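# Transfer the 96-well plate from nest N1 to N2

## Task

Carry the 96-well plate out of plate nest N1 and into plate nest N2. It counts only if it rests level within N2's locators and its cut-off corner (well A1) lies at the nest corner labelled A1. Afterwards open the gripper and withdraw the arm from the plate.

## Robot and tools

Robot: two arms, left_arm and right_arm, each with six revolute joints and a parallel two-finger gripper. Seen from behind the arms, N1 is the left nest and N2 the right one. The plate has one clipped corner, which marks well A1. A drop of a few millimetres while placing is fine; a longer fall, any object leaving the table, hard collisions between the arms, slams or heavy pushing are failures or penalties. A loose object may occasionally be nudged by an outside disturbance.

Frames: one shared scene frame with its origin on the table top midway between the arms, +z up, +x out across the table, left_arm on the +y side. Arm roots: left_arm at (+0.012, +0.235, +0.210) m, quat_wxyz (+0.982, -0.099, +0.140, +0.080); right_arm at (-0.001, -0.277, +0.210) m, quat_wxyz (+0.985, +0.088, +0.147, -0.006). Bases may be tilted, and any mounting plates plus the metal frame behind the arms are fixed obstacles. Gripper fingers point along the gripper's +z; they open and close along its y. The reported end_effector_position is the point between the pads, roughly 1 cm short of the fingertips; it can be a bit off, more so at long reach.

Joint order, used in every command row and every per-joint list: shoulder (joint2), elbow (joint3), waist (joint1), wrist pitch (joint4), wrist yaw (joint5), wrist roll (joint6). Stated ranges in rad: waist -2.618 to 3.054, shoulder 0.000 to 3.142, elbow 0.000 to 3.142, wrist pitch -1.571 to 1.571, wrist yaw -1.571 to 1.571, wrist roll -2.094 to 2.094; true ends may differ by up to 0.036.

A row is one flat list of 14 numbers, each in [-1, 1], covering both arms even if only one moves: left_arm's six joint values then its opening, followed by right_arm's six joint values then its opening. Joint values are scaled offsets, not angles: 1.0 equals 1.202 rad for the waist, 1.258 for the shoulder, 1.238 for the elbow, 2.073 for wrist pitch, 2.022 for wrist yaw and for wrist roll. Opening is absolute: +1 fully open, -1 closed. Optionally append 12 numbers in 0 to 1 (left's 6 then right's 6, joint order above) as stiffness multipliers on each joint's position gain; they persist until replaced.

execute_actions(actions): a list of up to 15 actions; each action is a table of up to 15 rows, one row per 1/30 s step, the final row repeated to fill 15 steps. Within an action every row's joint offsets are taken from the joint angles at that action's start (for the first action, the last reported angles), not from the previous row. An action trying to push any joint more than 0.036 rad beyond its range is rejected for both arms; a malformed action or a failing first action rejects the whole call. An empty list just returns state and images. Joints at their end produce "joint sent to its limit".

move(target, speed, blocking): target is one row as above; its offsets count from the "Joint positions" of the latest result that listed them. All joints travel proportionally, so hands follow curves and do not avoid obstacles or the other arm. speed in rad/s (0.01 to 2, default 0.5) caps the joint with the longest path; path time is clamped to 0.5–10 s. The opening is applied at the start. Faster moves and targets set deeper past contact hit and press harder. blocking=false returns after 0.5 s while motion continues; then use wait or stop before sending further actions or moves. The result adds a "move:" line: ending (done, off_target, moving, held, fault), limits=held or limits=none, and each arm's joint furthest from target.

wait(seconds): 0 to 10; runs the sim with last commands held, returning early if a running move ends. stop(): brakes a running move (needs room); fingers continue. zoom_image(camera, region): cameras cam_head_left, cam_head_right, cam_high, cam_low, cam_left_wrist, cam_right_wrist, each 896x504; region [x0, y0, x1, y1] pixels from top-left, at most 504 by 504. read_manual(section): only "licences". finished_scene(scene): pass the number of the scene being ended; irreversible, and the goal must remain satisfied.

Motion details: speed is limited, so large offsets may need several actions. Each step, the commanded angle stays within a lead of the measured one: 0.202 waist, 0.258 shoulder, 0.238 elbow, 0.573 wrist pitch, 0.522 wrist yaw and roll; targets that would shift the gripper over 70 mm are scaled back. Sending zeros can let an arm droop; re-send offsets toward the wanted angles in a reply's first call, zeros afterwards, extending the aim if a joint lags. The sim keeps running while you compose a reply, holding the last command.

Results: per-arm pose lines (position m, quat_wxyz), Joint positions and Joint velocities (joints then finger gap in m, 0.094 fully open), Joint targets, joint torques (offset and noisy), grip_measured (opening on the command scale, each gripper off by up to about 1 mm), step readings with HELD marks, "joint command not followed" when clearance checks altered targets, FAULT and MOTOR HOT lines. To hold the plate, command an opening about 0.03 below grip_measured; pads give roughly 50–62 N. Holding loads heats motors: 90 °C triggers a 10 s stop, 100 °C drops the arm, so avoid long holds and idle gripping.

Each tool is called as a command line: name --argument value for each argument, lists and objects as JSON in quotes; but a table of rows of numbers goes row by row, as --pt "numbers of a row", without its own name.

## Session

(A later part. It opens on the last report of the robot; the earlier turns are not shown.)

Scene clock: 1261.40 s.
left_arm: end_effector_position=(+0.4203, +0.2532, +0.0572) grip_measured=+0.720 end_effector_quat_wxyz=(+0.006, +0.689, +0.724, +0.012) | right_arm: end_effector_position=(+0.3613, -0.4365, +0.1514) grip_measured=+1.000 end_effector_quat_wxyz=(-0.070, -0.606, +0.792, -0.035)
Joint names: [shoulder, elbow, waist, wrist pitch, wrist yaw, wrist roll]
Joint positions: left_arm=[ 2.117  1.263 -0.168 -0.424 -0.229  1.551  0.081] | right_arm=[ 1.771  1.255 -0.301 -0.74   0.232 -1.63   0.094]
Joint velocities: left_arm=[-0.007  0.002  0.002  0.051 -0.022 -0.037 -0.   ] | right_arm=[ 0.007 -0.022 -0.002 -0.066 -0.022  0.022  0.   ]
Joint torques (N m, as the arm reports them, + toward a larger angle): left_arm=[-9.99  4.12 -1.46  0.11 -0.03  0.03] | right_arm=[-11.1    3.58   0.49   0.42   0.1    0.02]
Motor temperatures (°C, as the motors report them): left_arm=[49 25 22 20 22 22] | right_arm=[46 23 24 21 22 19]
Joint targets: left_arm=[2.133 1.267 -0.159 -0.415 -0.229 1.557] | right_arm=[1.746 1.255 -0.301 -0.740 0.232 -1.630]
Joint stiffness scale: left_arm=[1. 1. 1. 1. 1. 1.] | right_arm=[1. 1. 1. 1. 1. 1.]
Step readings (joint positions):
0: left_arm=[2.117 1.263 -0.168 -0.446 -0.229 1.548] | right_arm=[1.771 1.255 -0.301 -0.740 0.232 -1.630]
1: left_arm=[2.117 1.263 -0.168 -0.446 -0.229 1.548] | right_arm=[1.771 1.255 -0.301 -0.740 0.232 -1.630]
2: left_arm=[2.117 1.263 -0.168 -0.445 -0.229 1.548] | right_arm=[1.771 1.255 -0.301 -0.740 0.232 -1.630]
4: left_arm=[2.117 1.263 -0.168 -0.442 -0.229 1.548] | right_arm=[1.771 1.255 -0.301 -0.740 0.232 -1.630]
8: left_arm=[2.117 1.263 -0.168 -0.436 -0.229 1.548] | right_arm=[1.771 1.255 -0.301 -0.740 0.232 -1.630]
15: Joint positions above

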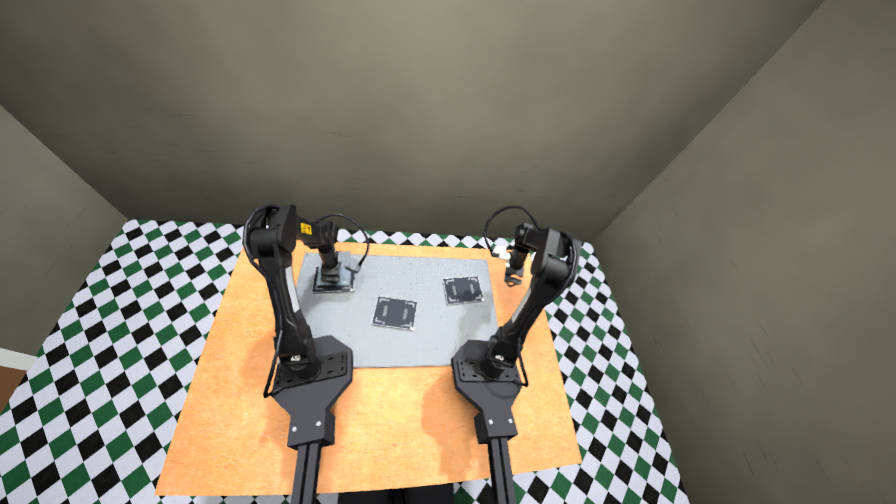

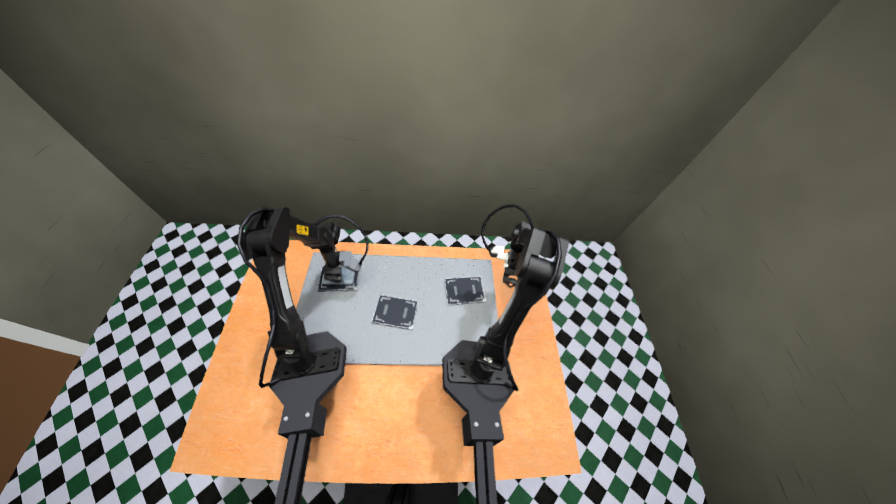

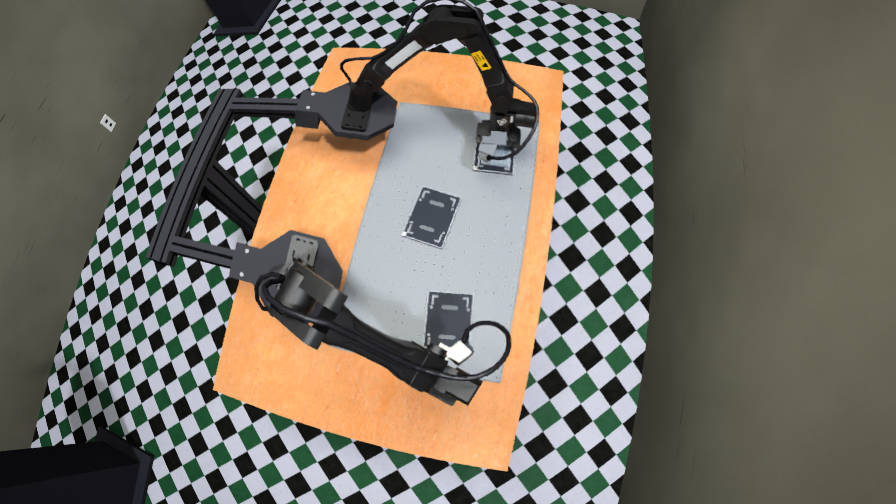

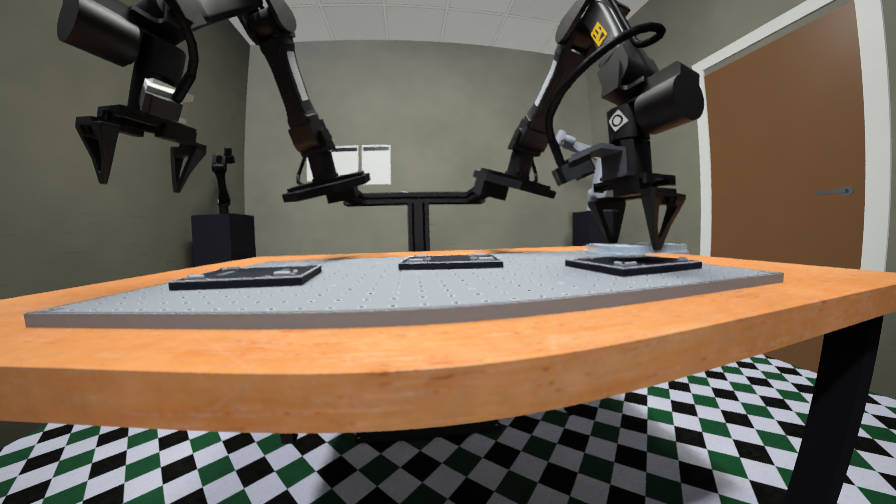

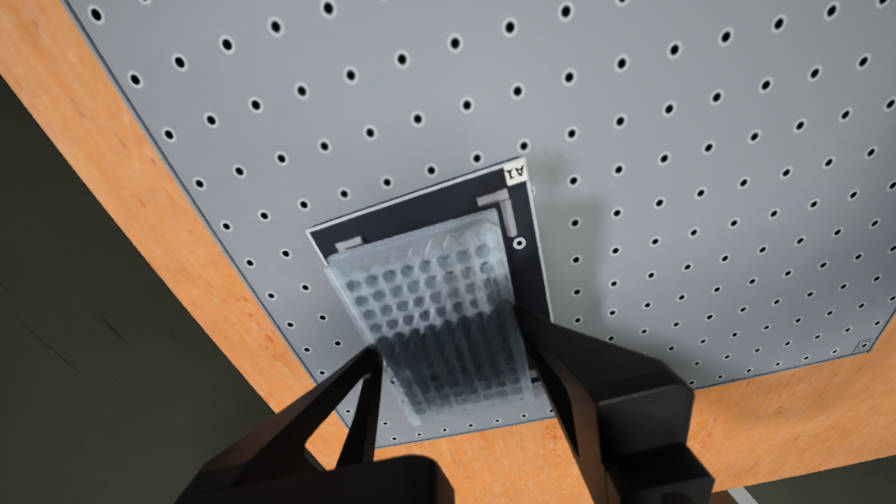

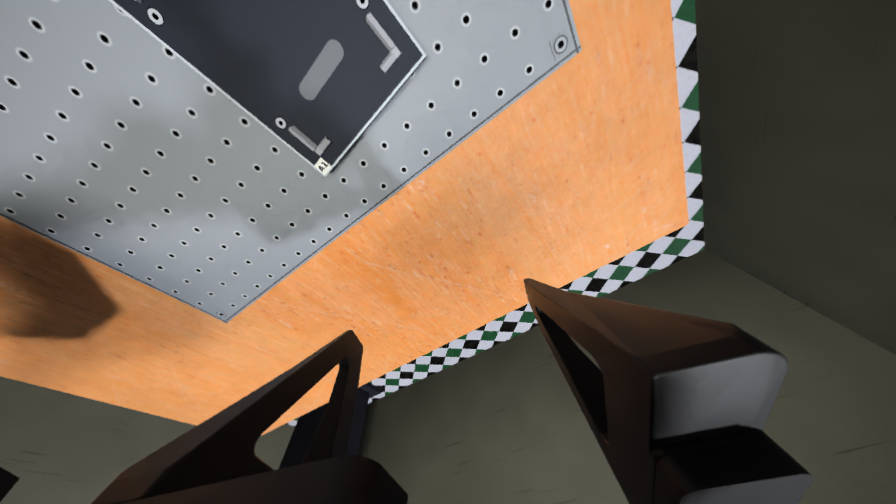

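execute_actions --actions '[[[0.0130,0.003,0.008,0.003,0,0.003,0.69,-0.02,0,0,0,0,0,1],[0.0135,0.003,0.0085,0.003,0,0.003,0.69,-0.02,0,0,0,0,0,1],[0.014,0.003,0.009,0.003,0,0.003,0.69,-0.02,0,0,0,0,0,1],[0.0145,0.003,0.0095,0.003,0,0.003,0.69,-0.02,0,0,0,0,0,1],[0.015,0.003,0.010,0.003,0,0.003,0.69,-0.02,0,0,0,0,0,1],[0.0155,0.003,0.0105,0.003,0,0.003,0.69,-0.02,0,0,0,0,0,1]]]'

Scene clock: 1271.43 s.
left_arm: end_effector_position=(+0.4172, +0.2550, +0.0517) grip_measured=+0.720 end_effector_quat_wxyz=(+0.001, +0.688, +0.726, +0.009) | right_arm: end_effector_position=(+0.3613, -0.4365, +0.1514) grip_measured=+1.000 end_effector_quat_wxyz=(-0.070, -0.606, +0.792, -0.035)
Joint names: [shoulder, elbow, waist, wrist pitch, wrist yaw, wrist roll]
Joint positions: left_arm=[ 2.131  1.263 -0.162 -0.421 -0.229  1.551  0.081] | right_arm=[ 1.771  1.255 -0.301 -0.74   0.232 -1.63   0.094]
Joint velocities: left_arm=[-0.002  0.007  0.007 -0.095 -0.037 -0.037 -0.001] | right_arm=[ 0.017  0.017 -0.002 -0.007  0.051 -0.066  0.   ]
Joint torques (N m, as the arm reports them, + toward a larger angle): left_arm=[-10.89   3.96  -1.72   0.05  -0.03   0.01] | right_arm=[-11.08   3.58   0.46   0.44   0.09   0.01]
Motor temperatures (°C, as the motors report them): left_arm=[48 25 22 20 22 22] | right_arm=[46 23 24 21 22 19]
Joint targets: left_arm=[2.136 1.267 -0.156 -0.418 -0.229 1.556] | right_arm=[1.746 1.255 -0.301 -0.740 0.232 -1.630]
Joint stiffness scale: left_arm=[1. 1. 1. 1. 1. 1.] | right_arm=[1. 1. 1. 1. 1. 1.]
Step readings (joint positions):
0: left_arm=[2.117 1.263 -0.168 -0.421 -0.229 1.551] | right_arm=[1.771 1.255 -0.301 -0.740 0.232 -1.630]
1: left_arm=[2.117 1.263 -0.168 -0.421 -0.229 1.551] | right_arm=[1.771 1.255 -0.301 -0.740 0.232 -1.630]
2: left_arm=[2.118 1.263 -0.168 -0.421 -0.229 1.551] | right_arm=[1.771 1.255 -0.301 -0.740 0.232 -1.630]
4: left_arm=[2.122 1.263 -0.168 -0.421 -0.229 1.551] | right_arm=[1.771 1.255 -0.301 -0.740 0.232 -1.630]
8: left_arm=[2.130 1.263 -0.165 -0.421 -0.229 1.551] | right_arm=[1.771 1.255 -0.301 -0.740 0.232 -1.630]
15: Joint positions above

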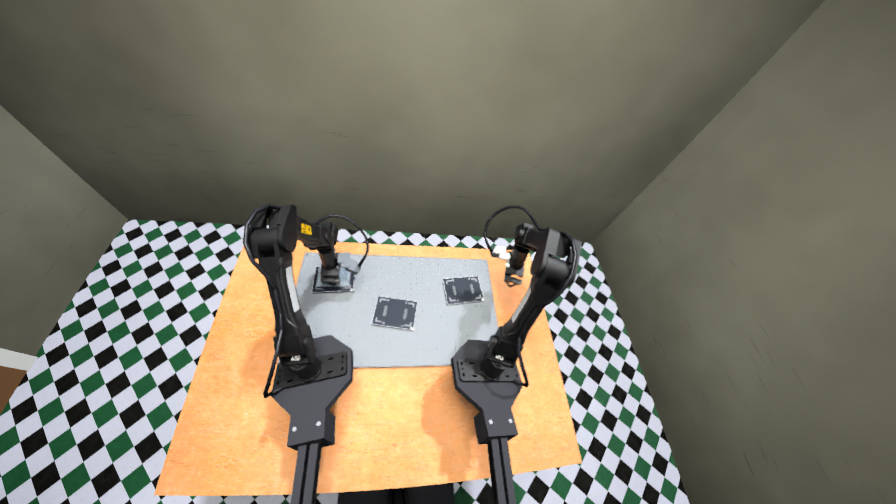

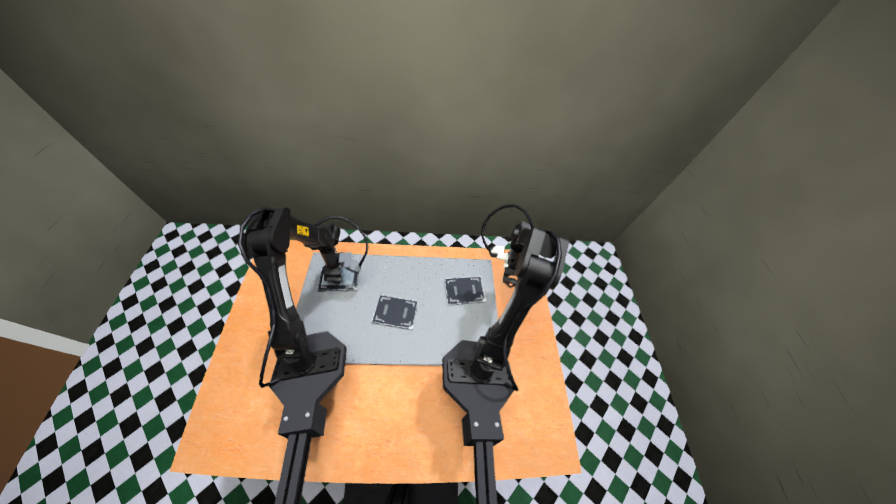

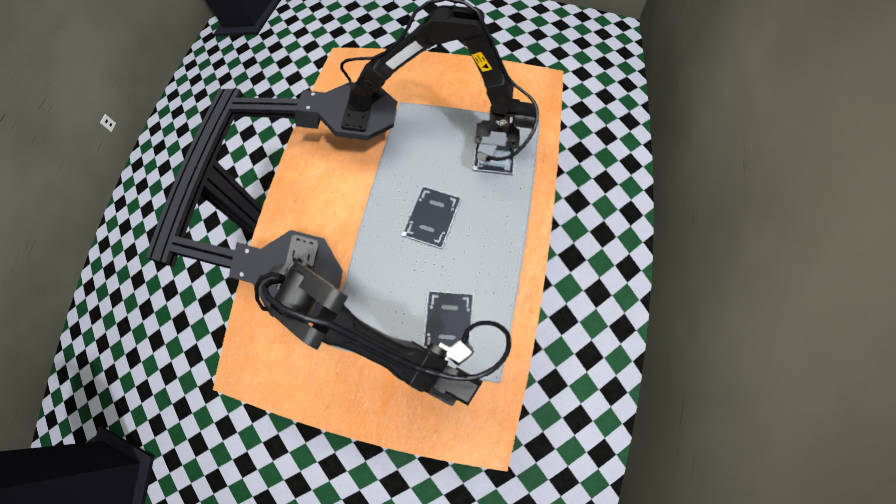

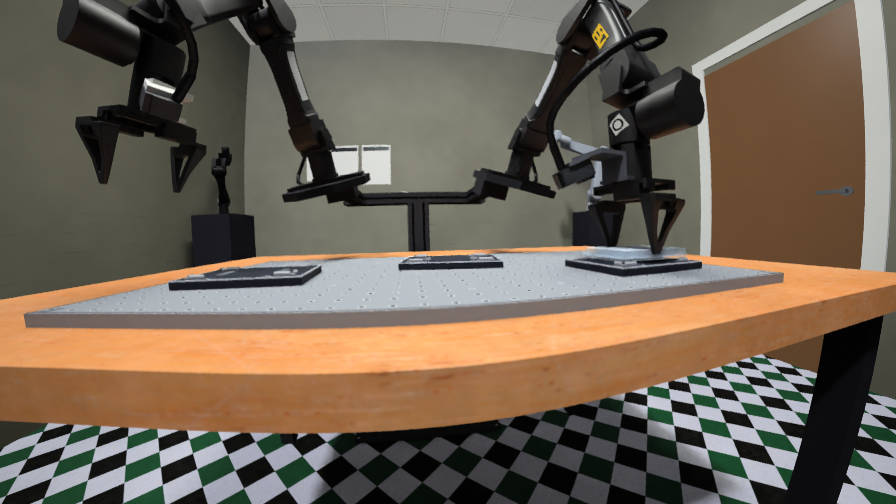

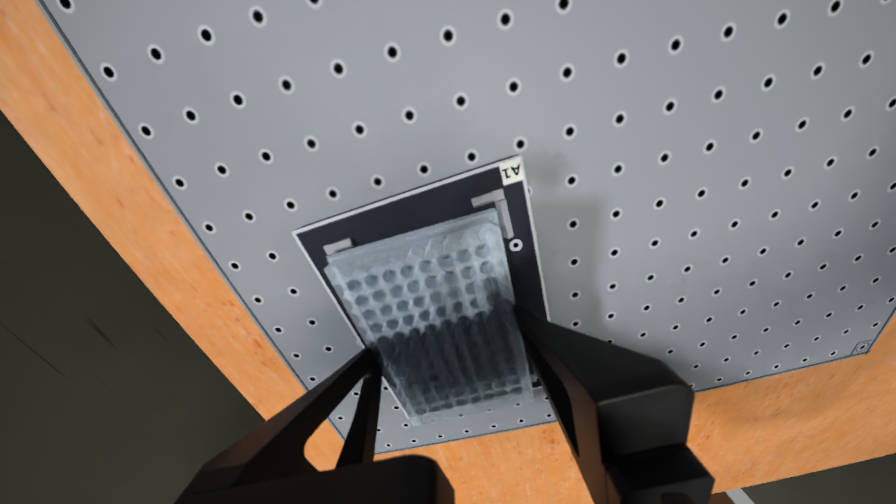

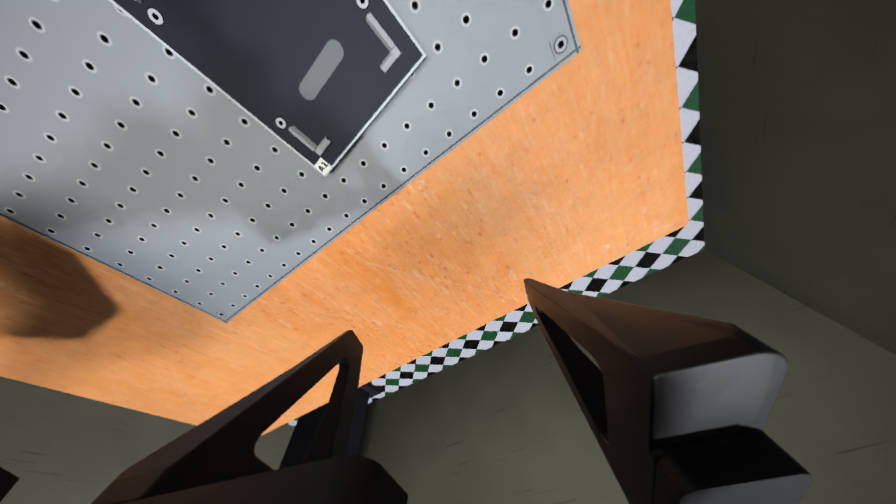

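zoom_image --camera "cam_left_wrist" --region '[290,130,560,300]'

zoom_image --camera "cam_low" --region '[550,210,720,290]'

zoom_image --camera "cam_left_wrist" --region '[360,290,600,440]'

Region (290, 130, 560, 300) of cam_left_wrist's 896x504 image, scaled by 1.867, with more detail than that image has; it fills the top 317 rows of this view, and the rest is white.

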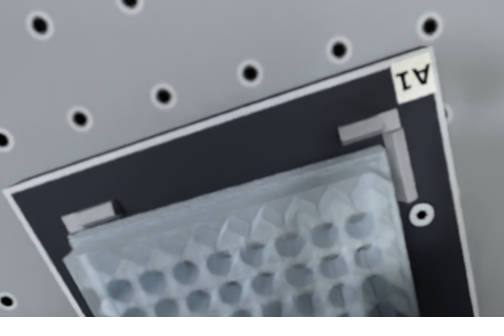

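Region (550, 210, 720, 290) of cam_low's 896x504 image, scaled by 2.965, with more detail than that image has; it fills the top 237 rows of this view, and the rest is white.

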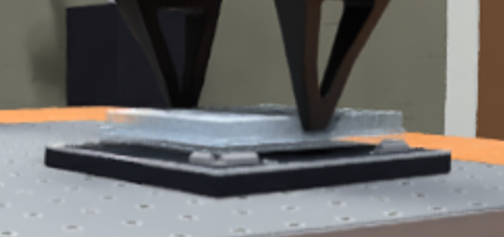

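Region (360, 290, 600, 440) of cam_left_wrist's 896x504 image, scaled by 2.100, with more detail than that image has; it fills the top 315 rows of this view, and the rest is white.

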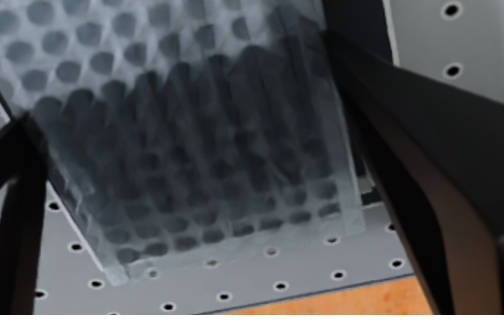

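execute_actions --actions '[[[0.005,0.003,0.002,0.002,0,0.003,0.69,-0.02,0,0,0,0,0,1],[0.006,0.003,0.002,0.002,0,0.003,0.69,-0.02,0,0,0,0,0,1],[0.007,0.003,0.002,0.002,0,0.003,0.69,-0.02,0,0,0,0,0,1],[0.008,0.003,0.002,0.002,0,0.003,0.69,-0.02,0,0,0,0,0,1],[0.009,0.003,0.002,0.003,0,0.003,0.69,-0.02,0,0,0,0,0,1],[0.010,0.003,0.002,0.0035,0,0.003,0.69,-0.02,0,0,0,0,0,1],[0.011,0.003,0.002,0.004,0,0.003,0.69,-0.02,0,0,0,0,0,1],[0.012,0.003,0.002,0.0045,0,0.003,0.69,-0.02,0,0,0,0,0,1],[0.0125,0.003,0.002,0.005,0,0.003,0.69,-0.02,0,0,0,0,0,1],[0.013,0.003,0.002,0.0055,0,0.003,0.69,-0.02,0,0,0,0,0,1],[0.0135,0.003,0.002,0.006,0,0.003,0.69,-0.02,0,0,0,0,0,1]]]'

zoom_image --camera "cam_left_wrist" --region '[290,130,560,300]'

zoom_image --camera "cam_low" --region '[550,210,720,290]'

Scene clock: 1301.33 s.
left_arm: end_effector_position=(+0.4170, +0.2547, +0.0503) grip_measured=+0.720 end_effector_quat_wxyz=(+0.000, +0.689, +0.725, +0.009) | right_arm: end_effector_position=(+0.3613, -0.4365, +0.1514) grip_measured=+1.000 end_effector_quat_wxyz=(-0.070, -0.606, +0.792, -0.035)
Joint names: [shoulder, elbow, waist, wrist pitch, wrist yaw, wrist roll]
Joint positions: left_arm=[ 2.135  1.263 -0.162 -0.417 -0.229  1.554  0.081] | right_arm=[ 1.771  1.255 -0.301 -0.74   0.232 -1.63   0.094]
Joint velocities: left_arm=[-0.017 -0.007 -0.002 -0.022 -0.022  0.051 -0.001] | right_arm=[ 0.002 -0.012 -0.002  0.037  0.022 -0.051  0.   ]
Joint torques (N m, as the arm reports them, + toward a larger angle): left_arm=[-10.35   3.98  -2.04   0.1   -0.05  -0.04] | right_arm=[-11.14   3.6    0.49   0.43   0.09   0.03]
Motor temperatures (°C, as the motors report them): left_arm=[49 25 21 20 22 22] | right_arm=[46 23 24 21 22 19]
Joint targets: left_arm=[2.148 1.267 -0.159 -0.408 -0.229 1.557] | right_arm=[1.746 1.255 -0.301 -0.740 0.232 -1.630]
Joint stiffness scale: left_arm=[1. 1. 1. 1. 1. 1.] | right_arm=[1. 1. 1. 1. 1. 1.]
Step readings (joint positions):
0: left_arm=[2.131 1.263 -0.162 -0.421 -0.229 1.551] | right_arm=[1.771 1.255 -0.301 -0.740 0.232 -1.630]
1: left_arm=[2.131 1.263 -0.162 -0.421 -0.229 1.551] | right_arm=[1.771 1.255 -0.301 -0.740 0.232 -1.630]
2: left_arm=[2.131 1.263 -0.162 -0.421 -0.229 1.551] | right_arm=[1.771 1.255 -0.301 -0.740 0.232 -1.630]
4: left_arm=[2.131 1.263 -0.162 -0.421 -0.229 1.551] | right_arm=[1.771 1.255 -0.301 -0.740 0.232 -1.630]
8: left_arm=[2.131 1.263 -0.162 -0.420 -0.229 1.551] | right_arm=[1.771 1.255 -0.301 -0.740 0.232 -1.630]
15: Joint positions above

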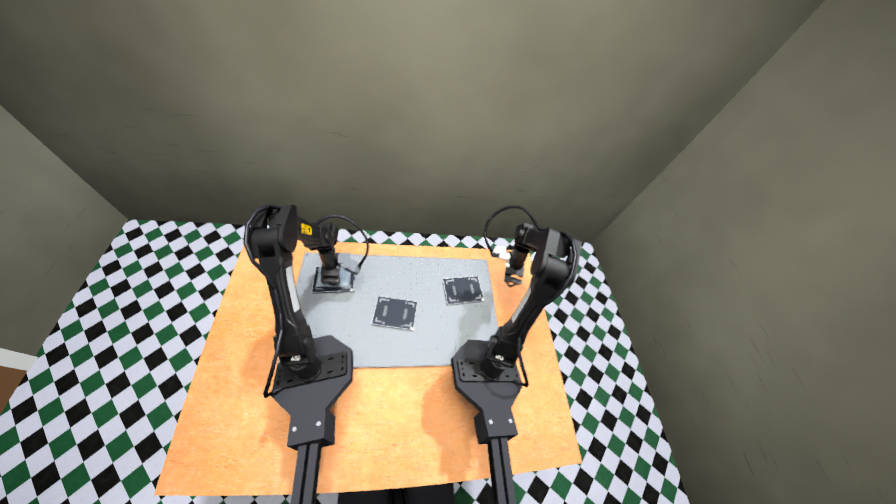

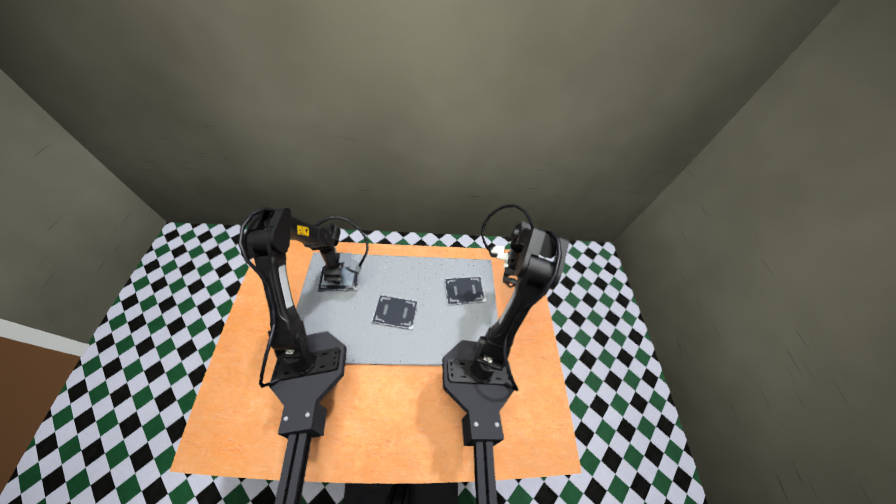

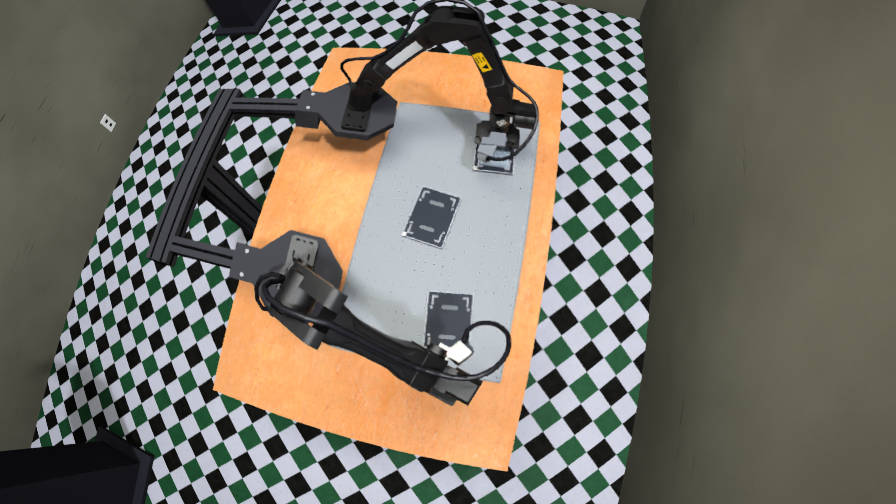

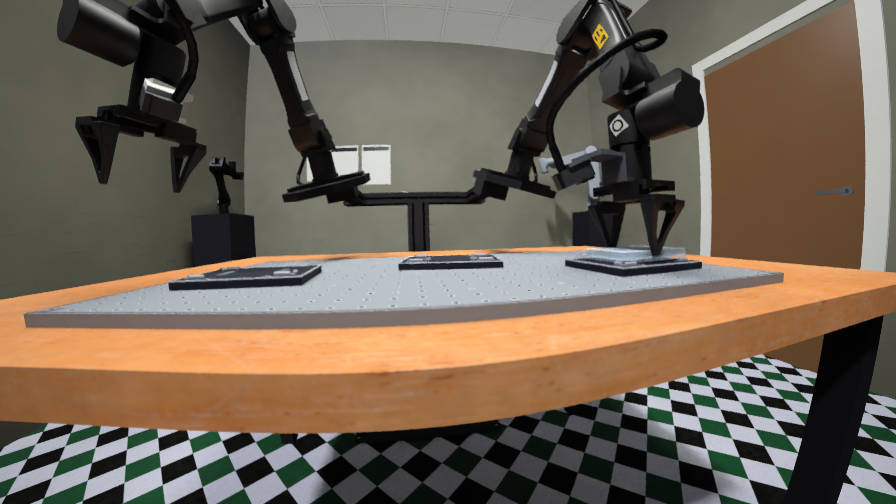

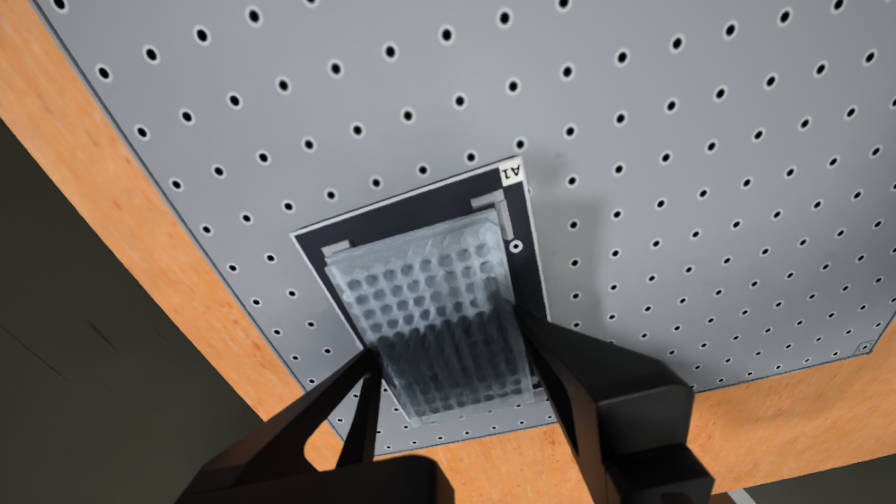

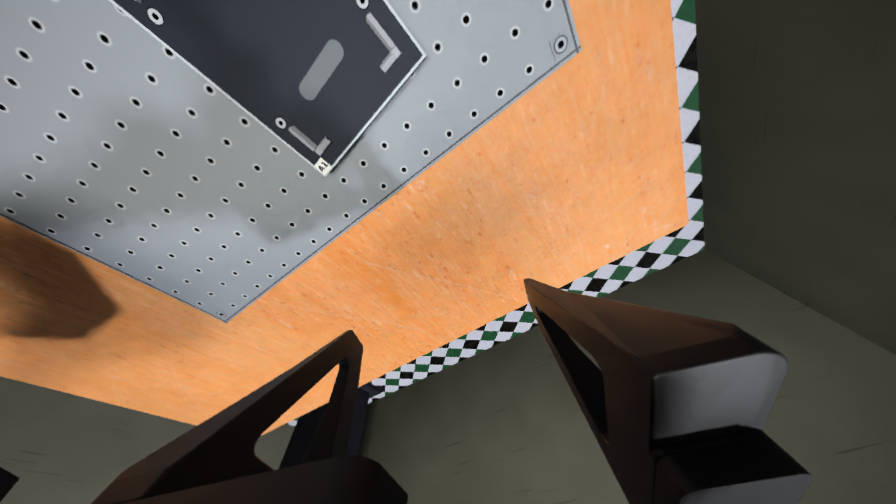

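Region (290, 130, 560, 300) of cam_left_wrist's 896x504 image, scaled by 1.867, with more detail than that image has; it fills the top 317 rows of this view, and the rest is white.

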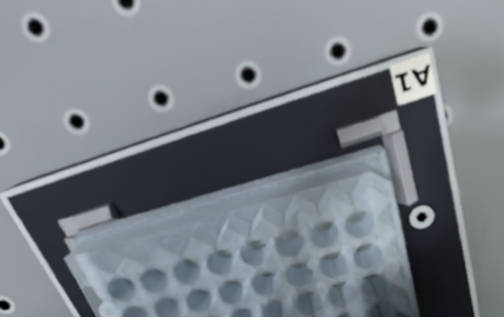

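Region (550, 210, 720, 290) of cam_low's 896x504 image, scaled by 2.965, with more detail than that image has; it fills the top 237 rows of this view, and the rest is white.

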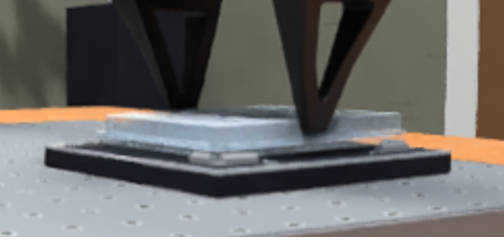

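execute_actions --actions '[]'

zoom_image --camera "cam_left_wrist" --region '[290,130,560,300]'

zoom_image --camera "cam_low" --region '[550,210,720,290]'

Scene clock: 1304.97 s.
left_arm: end_effector_position=(+0.4170, +0.2547, +0.0503) grip_measured=+0.720 end_effector_quat_wxyz=(+0.000, +0.689, +0.724, +0.009) | right_arm: end_effector_position=(+0.3613, -0.4365, +0.1514) grip_measured=+1.000 end_effector_quat_wxyz=(-0.070, -0.606, +0.792, -0.035)
Joint names: [shoulder, elbow, waist, wrist pitch, wrist yaw, wrist roll]
Joint positions: left_arm=[ 2.135  1.263 -0.162 -0.417 -0.229  1.554  0.081] | right_arm=[ 1.771  1.255 -0.301 -0.74   0.232 -1.63   0.094]
Joint velocities: left_arm=[-0.002  0.007 -0.002 -0.066 -0.007  0.037  0.   ] | right_arm=[ 0.017 -0.017 -0.002  0.007 -0.022  0.007  0.   ]
Joint torques (N m, as the arm reports them, + toward a larger angle): left_arm=[-10.31   4.    -1.99   0.11  -0.02  -0.02] | right_arm=[-11.06   3.6    0.48   0.45   0.09   0.02]
Motor temperatures (°C, as the motors report them): left_arm=[48 25 21 20 22 22] | right_arm=[46 23 24 21 22 19]
Joint targets: left_arm=[2.148 1.267 -0.159 -0.408 -0.229 1.557] | right_arm=[1.746 1.255 -0.301 -0.740 0.232 -1.630]
Joint stiffness scale: left_arm=[1. 1. 1. 1. 1. 1.] | right_arm=[1. 1. 1. 1. 1. 1.]

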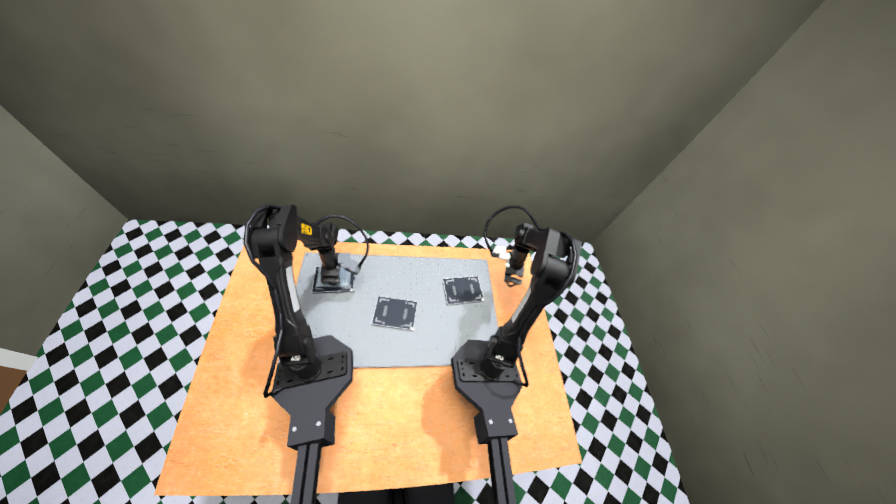

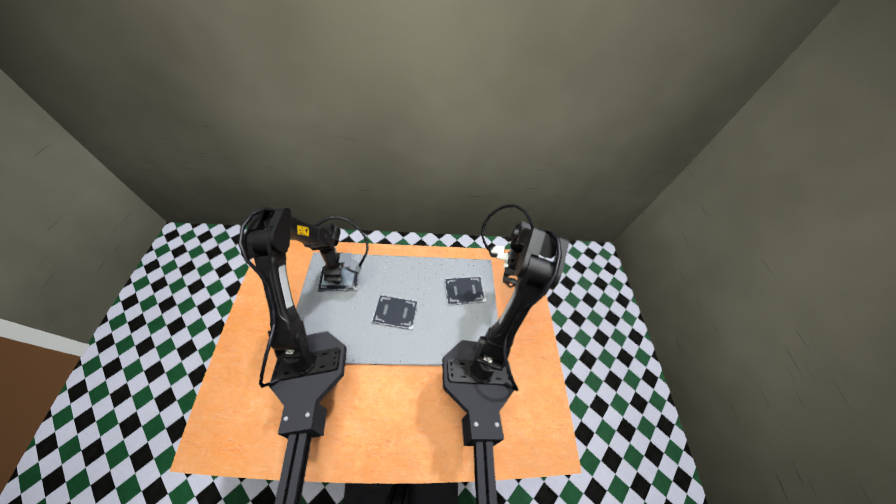

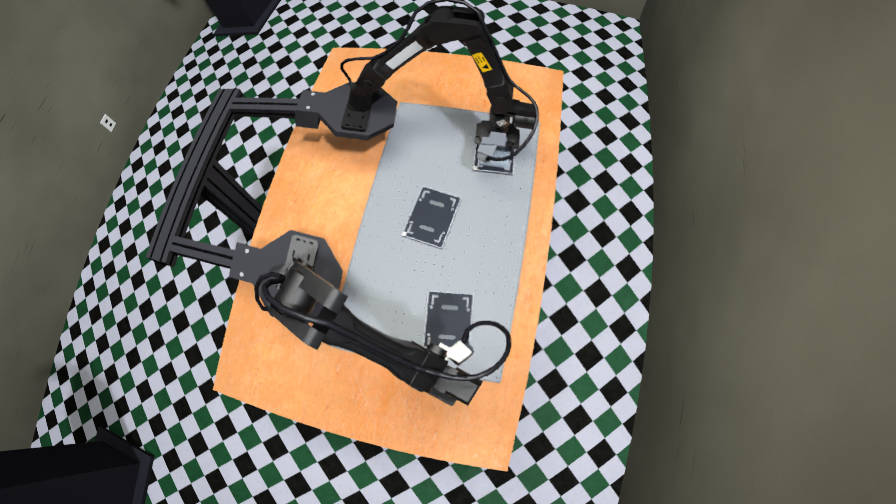

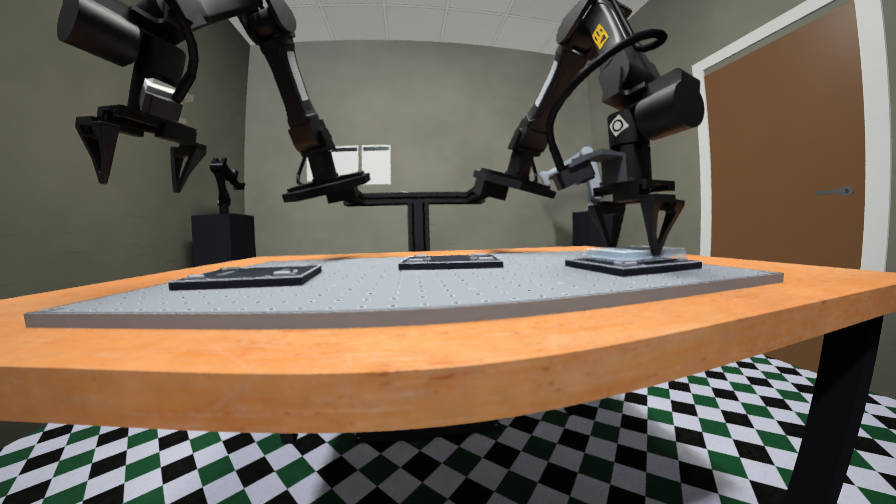

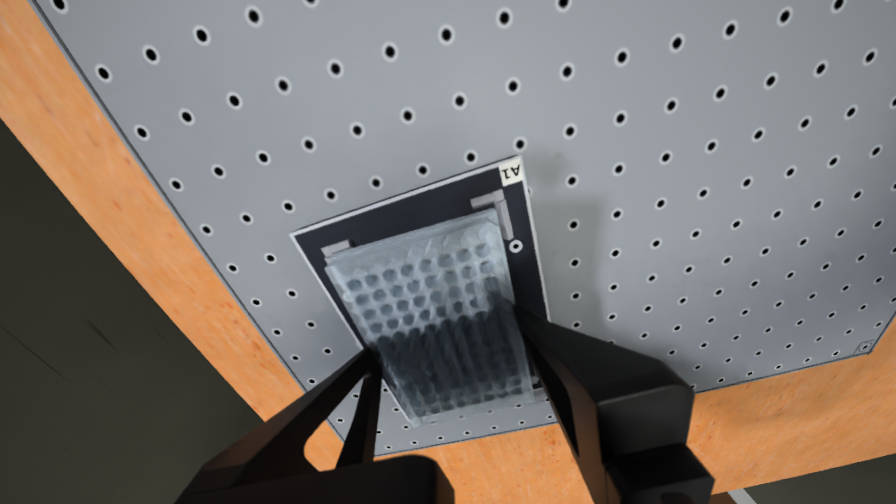

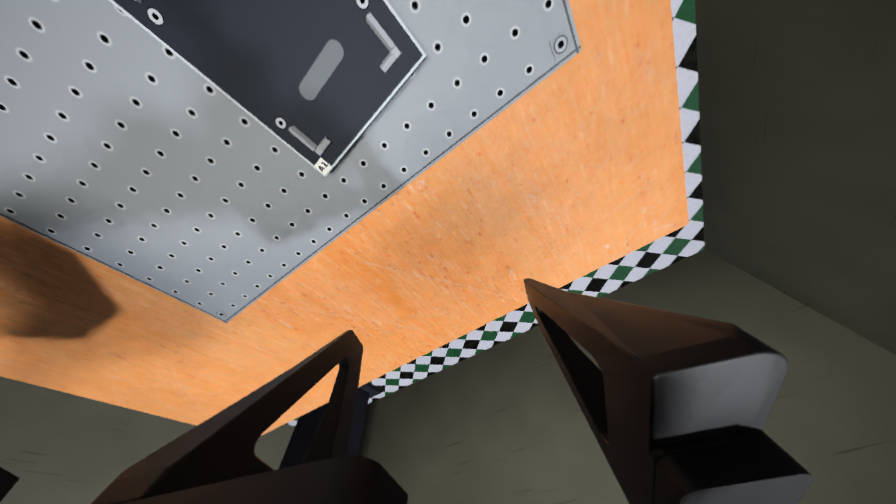

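Region (290, 130, 560, 300) of cam_left_wrist's 896x504 image, scaled by 1.867, with more detail than that image has; it fills the top 317 rows of this view, and the rest is white.

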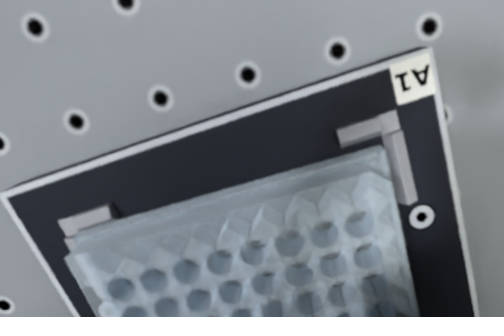

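Region (550, 210, 720, 290) of cam_low's 896x504 image, scaled by 2.965, with more detail than that image has; it fills the top 237 rows of this view, and the rest is white.

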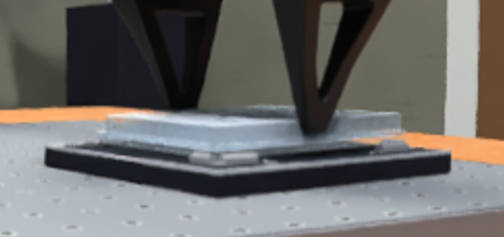

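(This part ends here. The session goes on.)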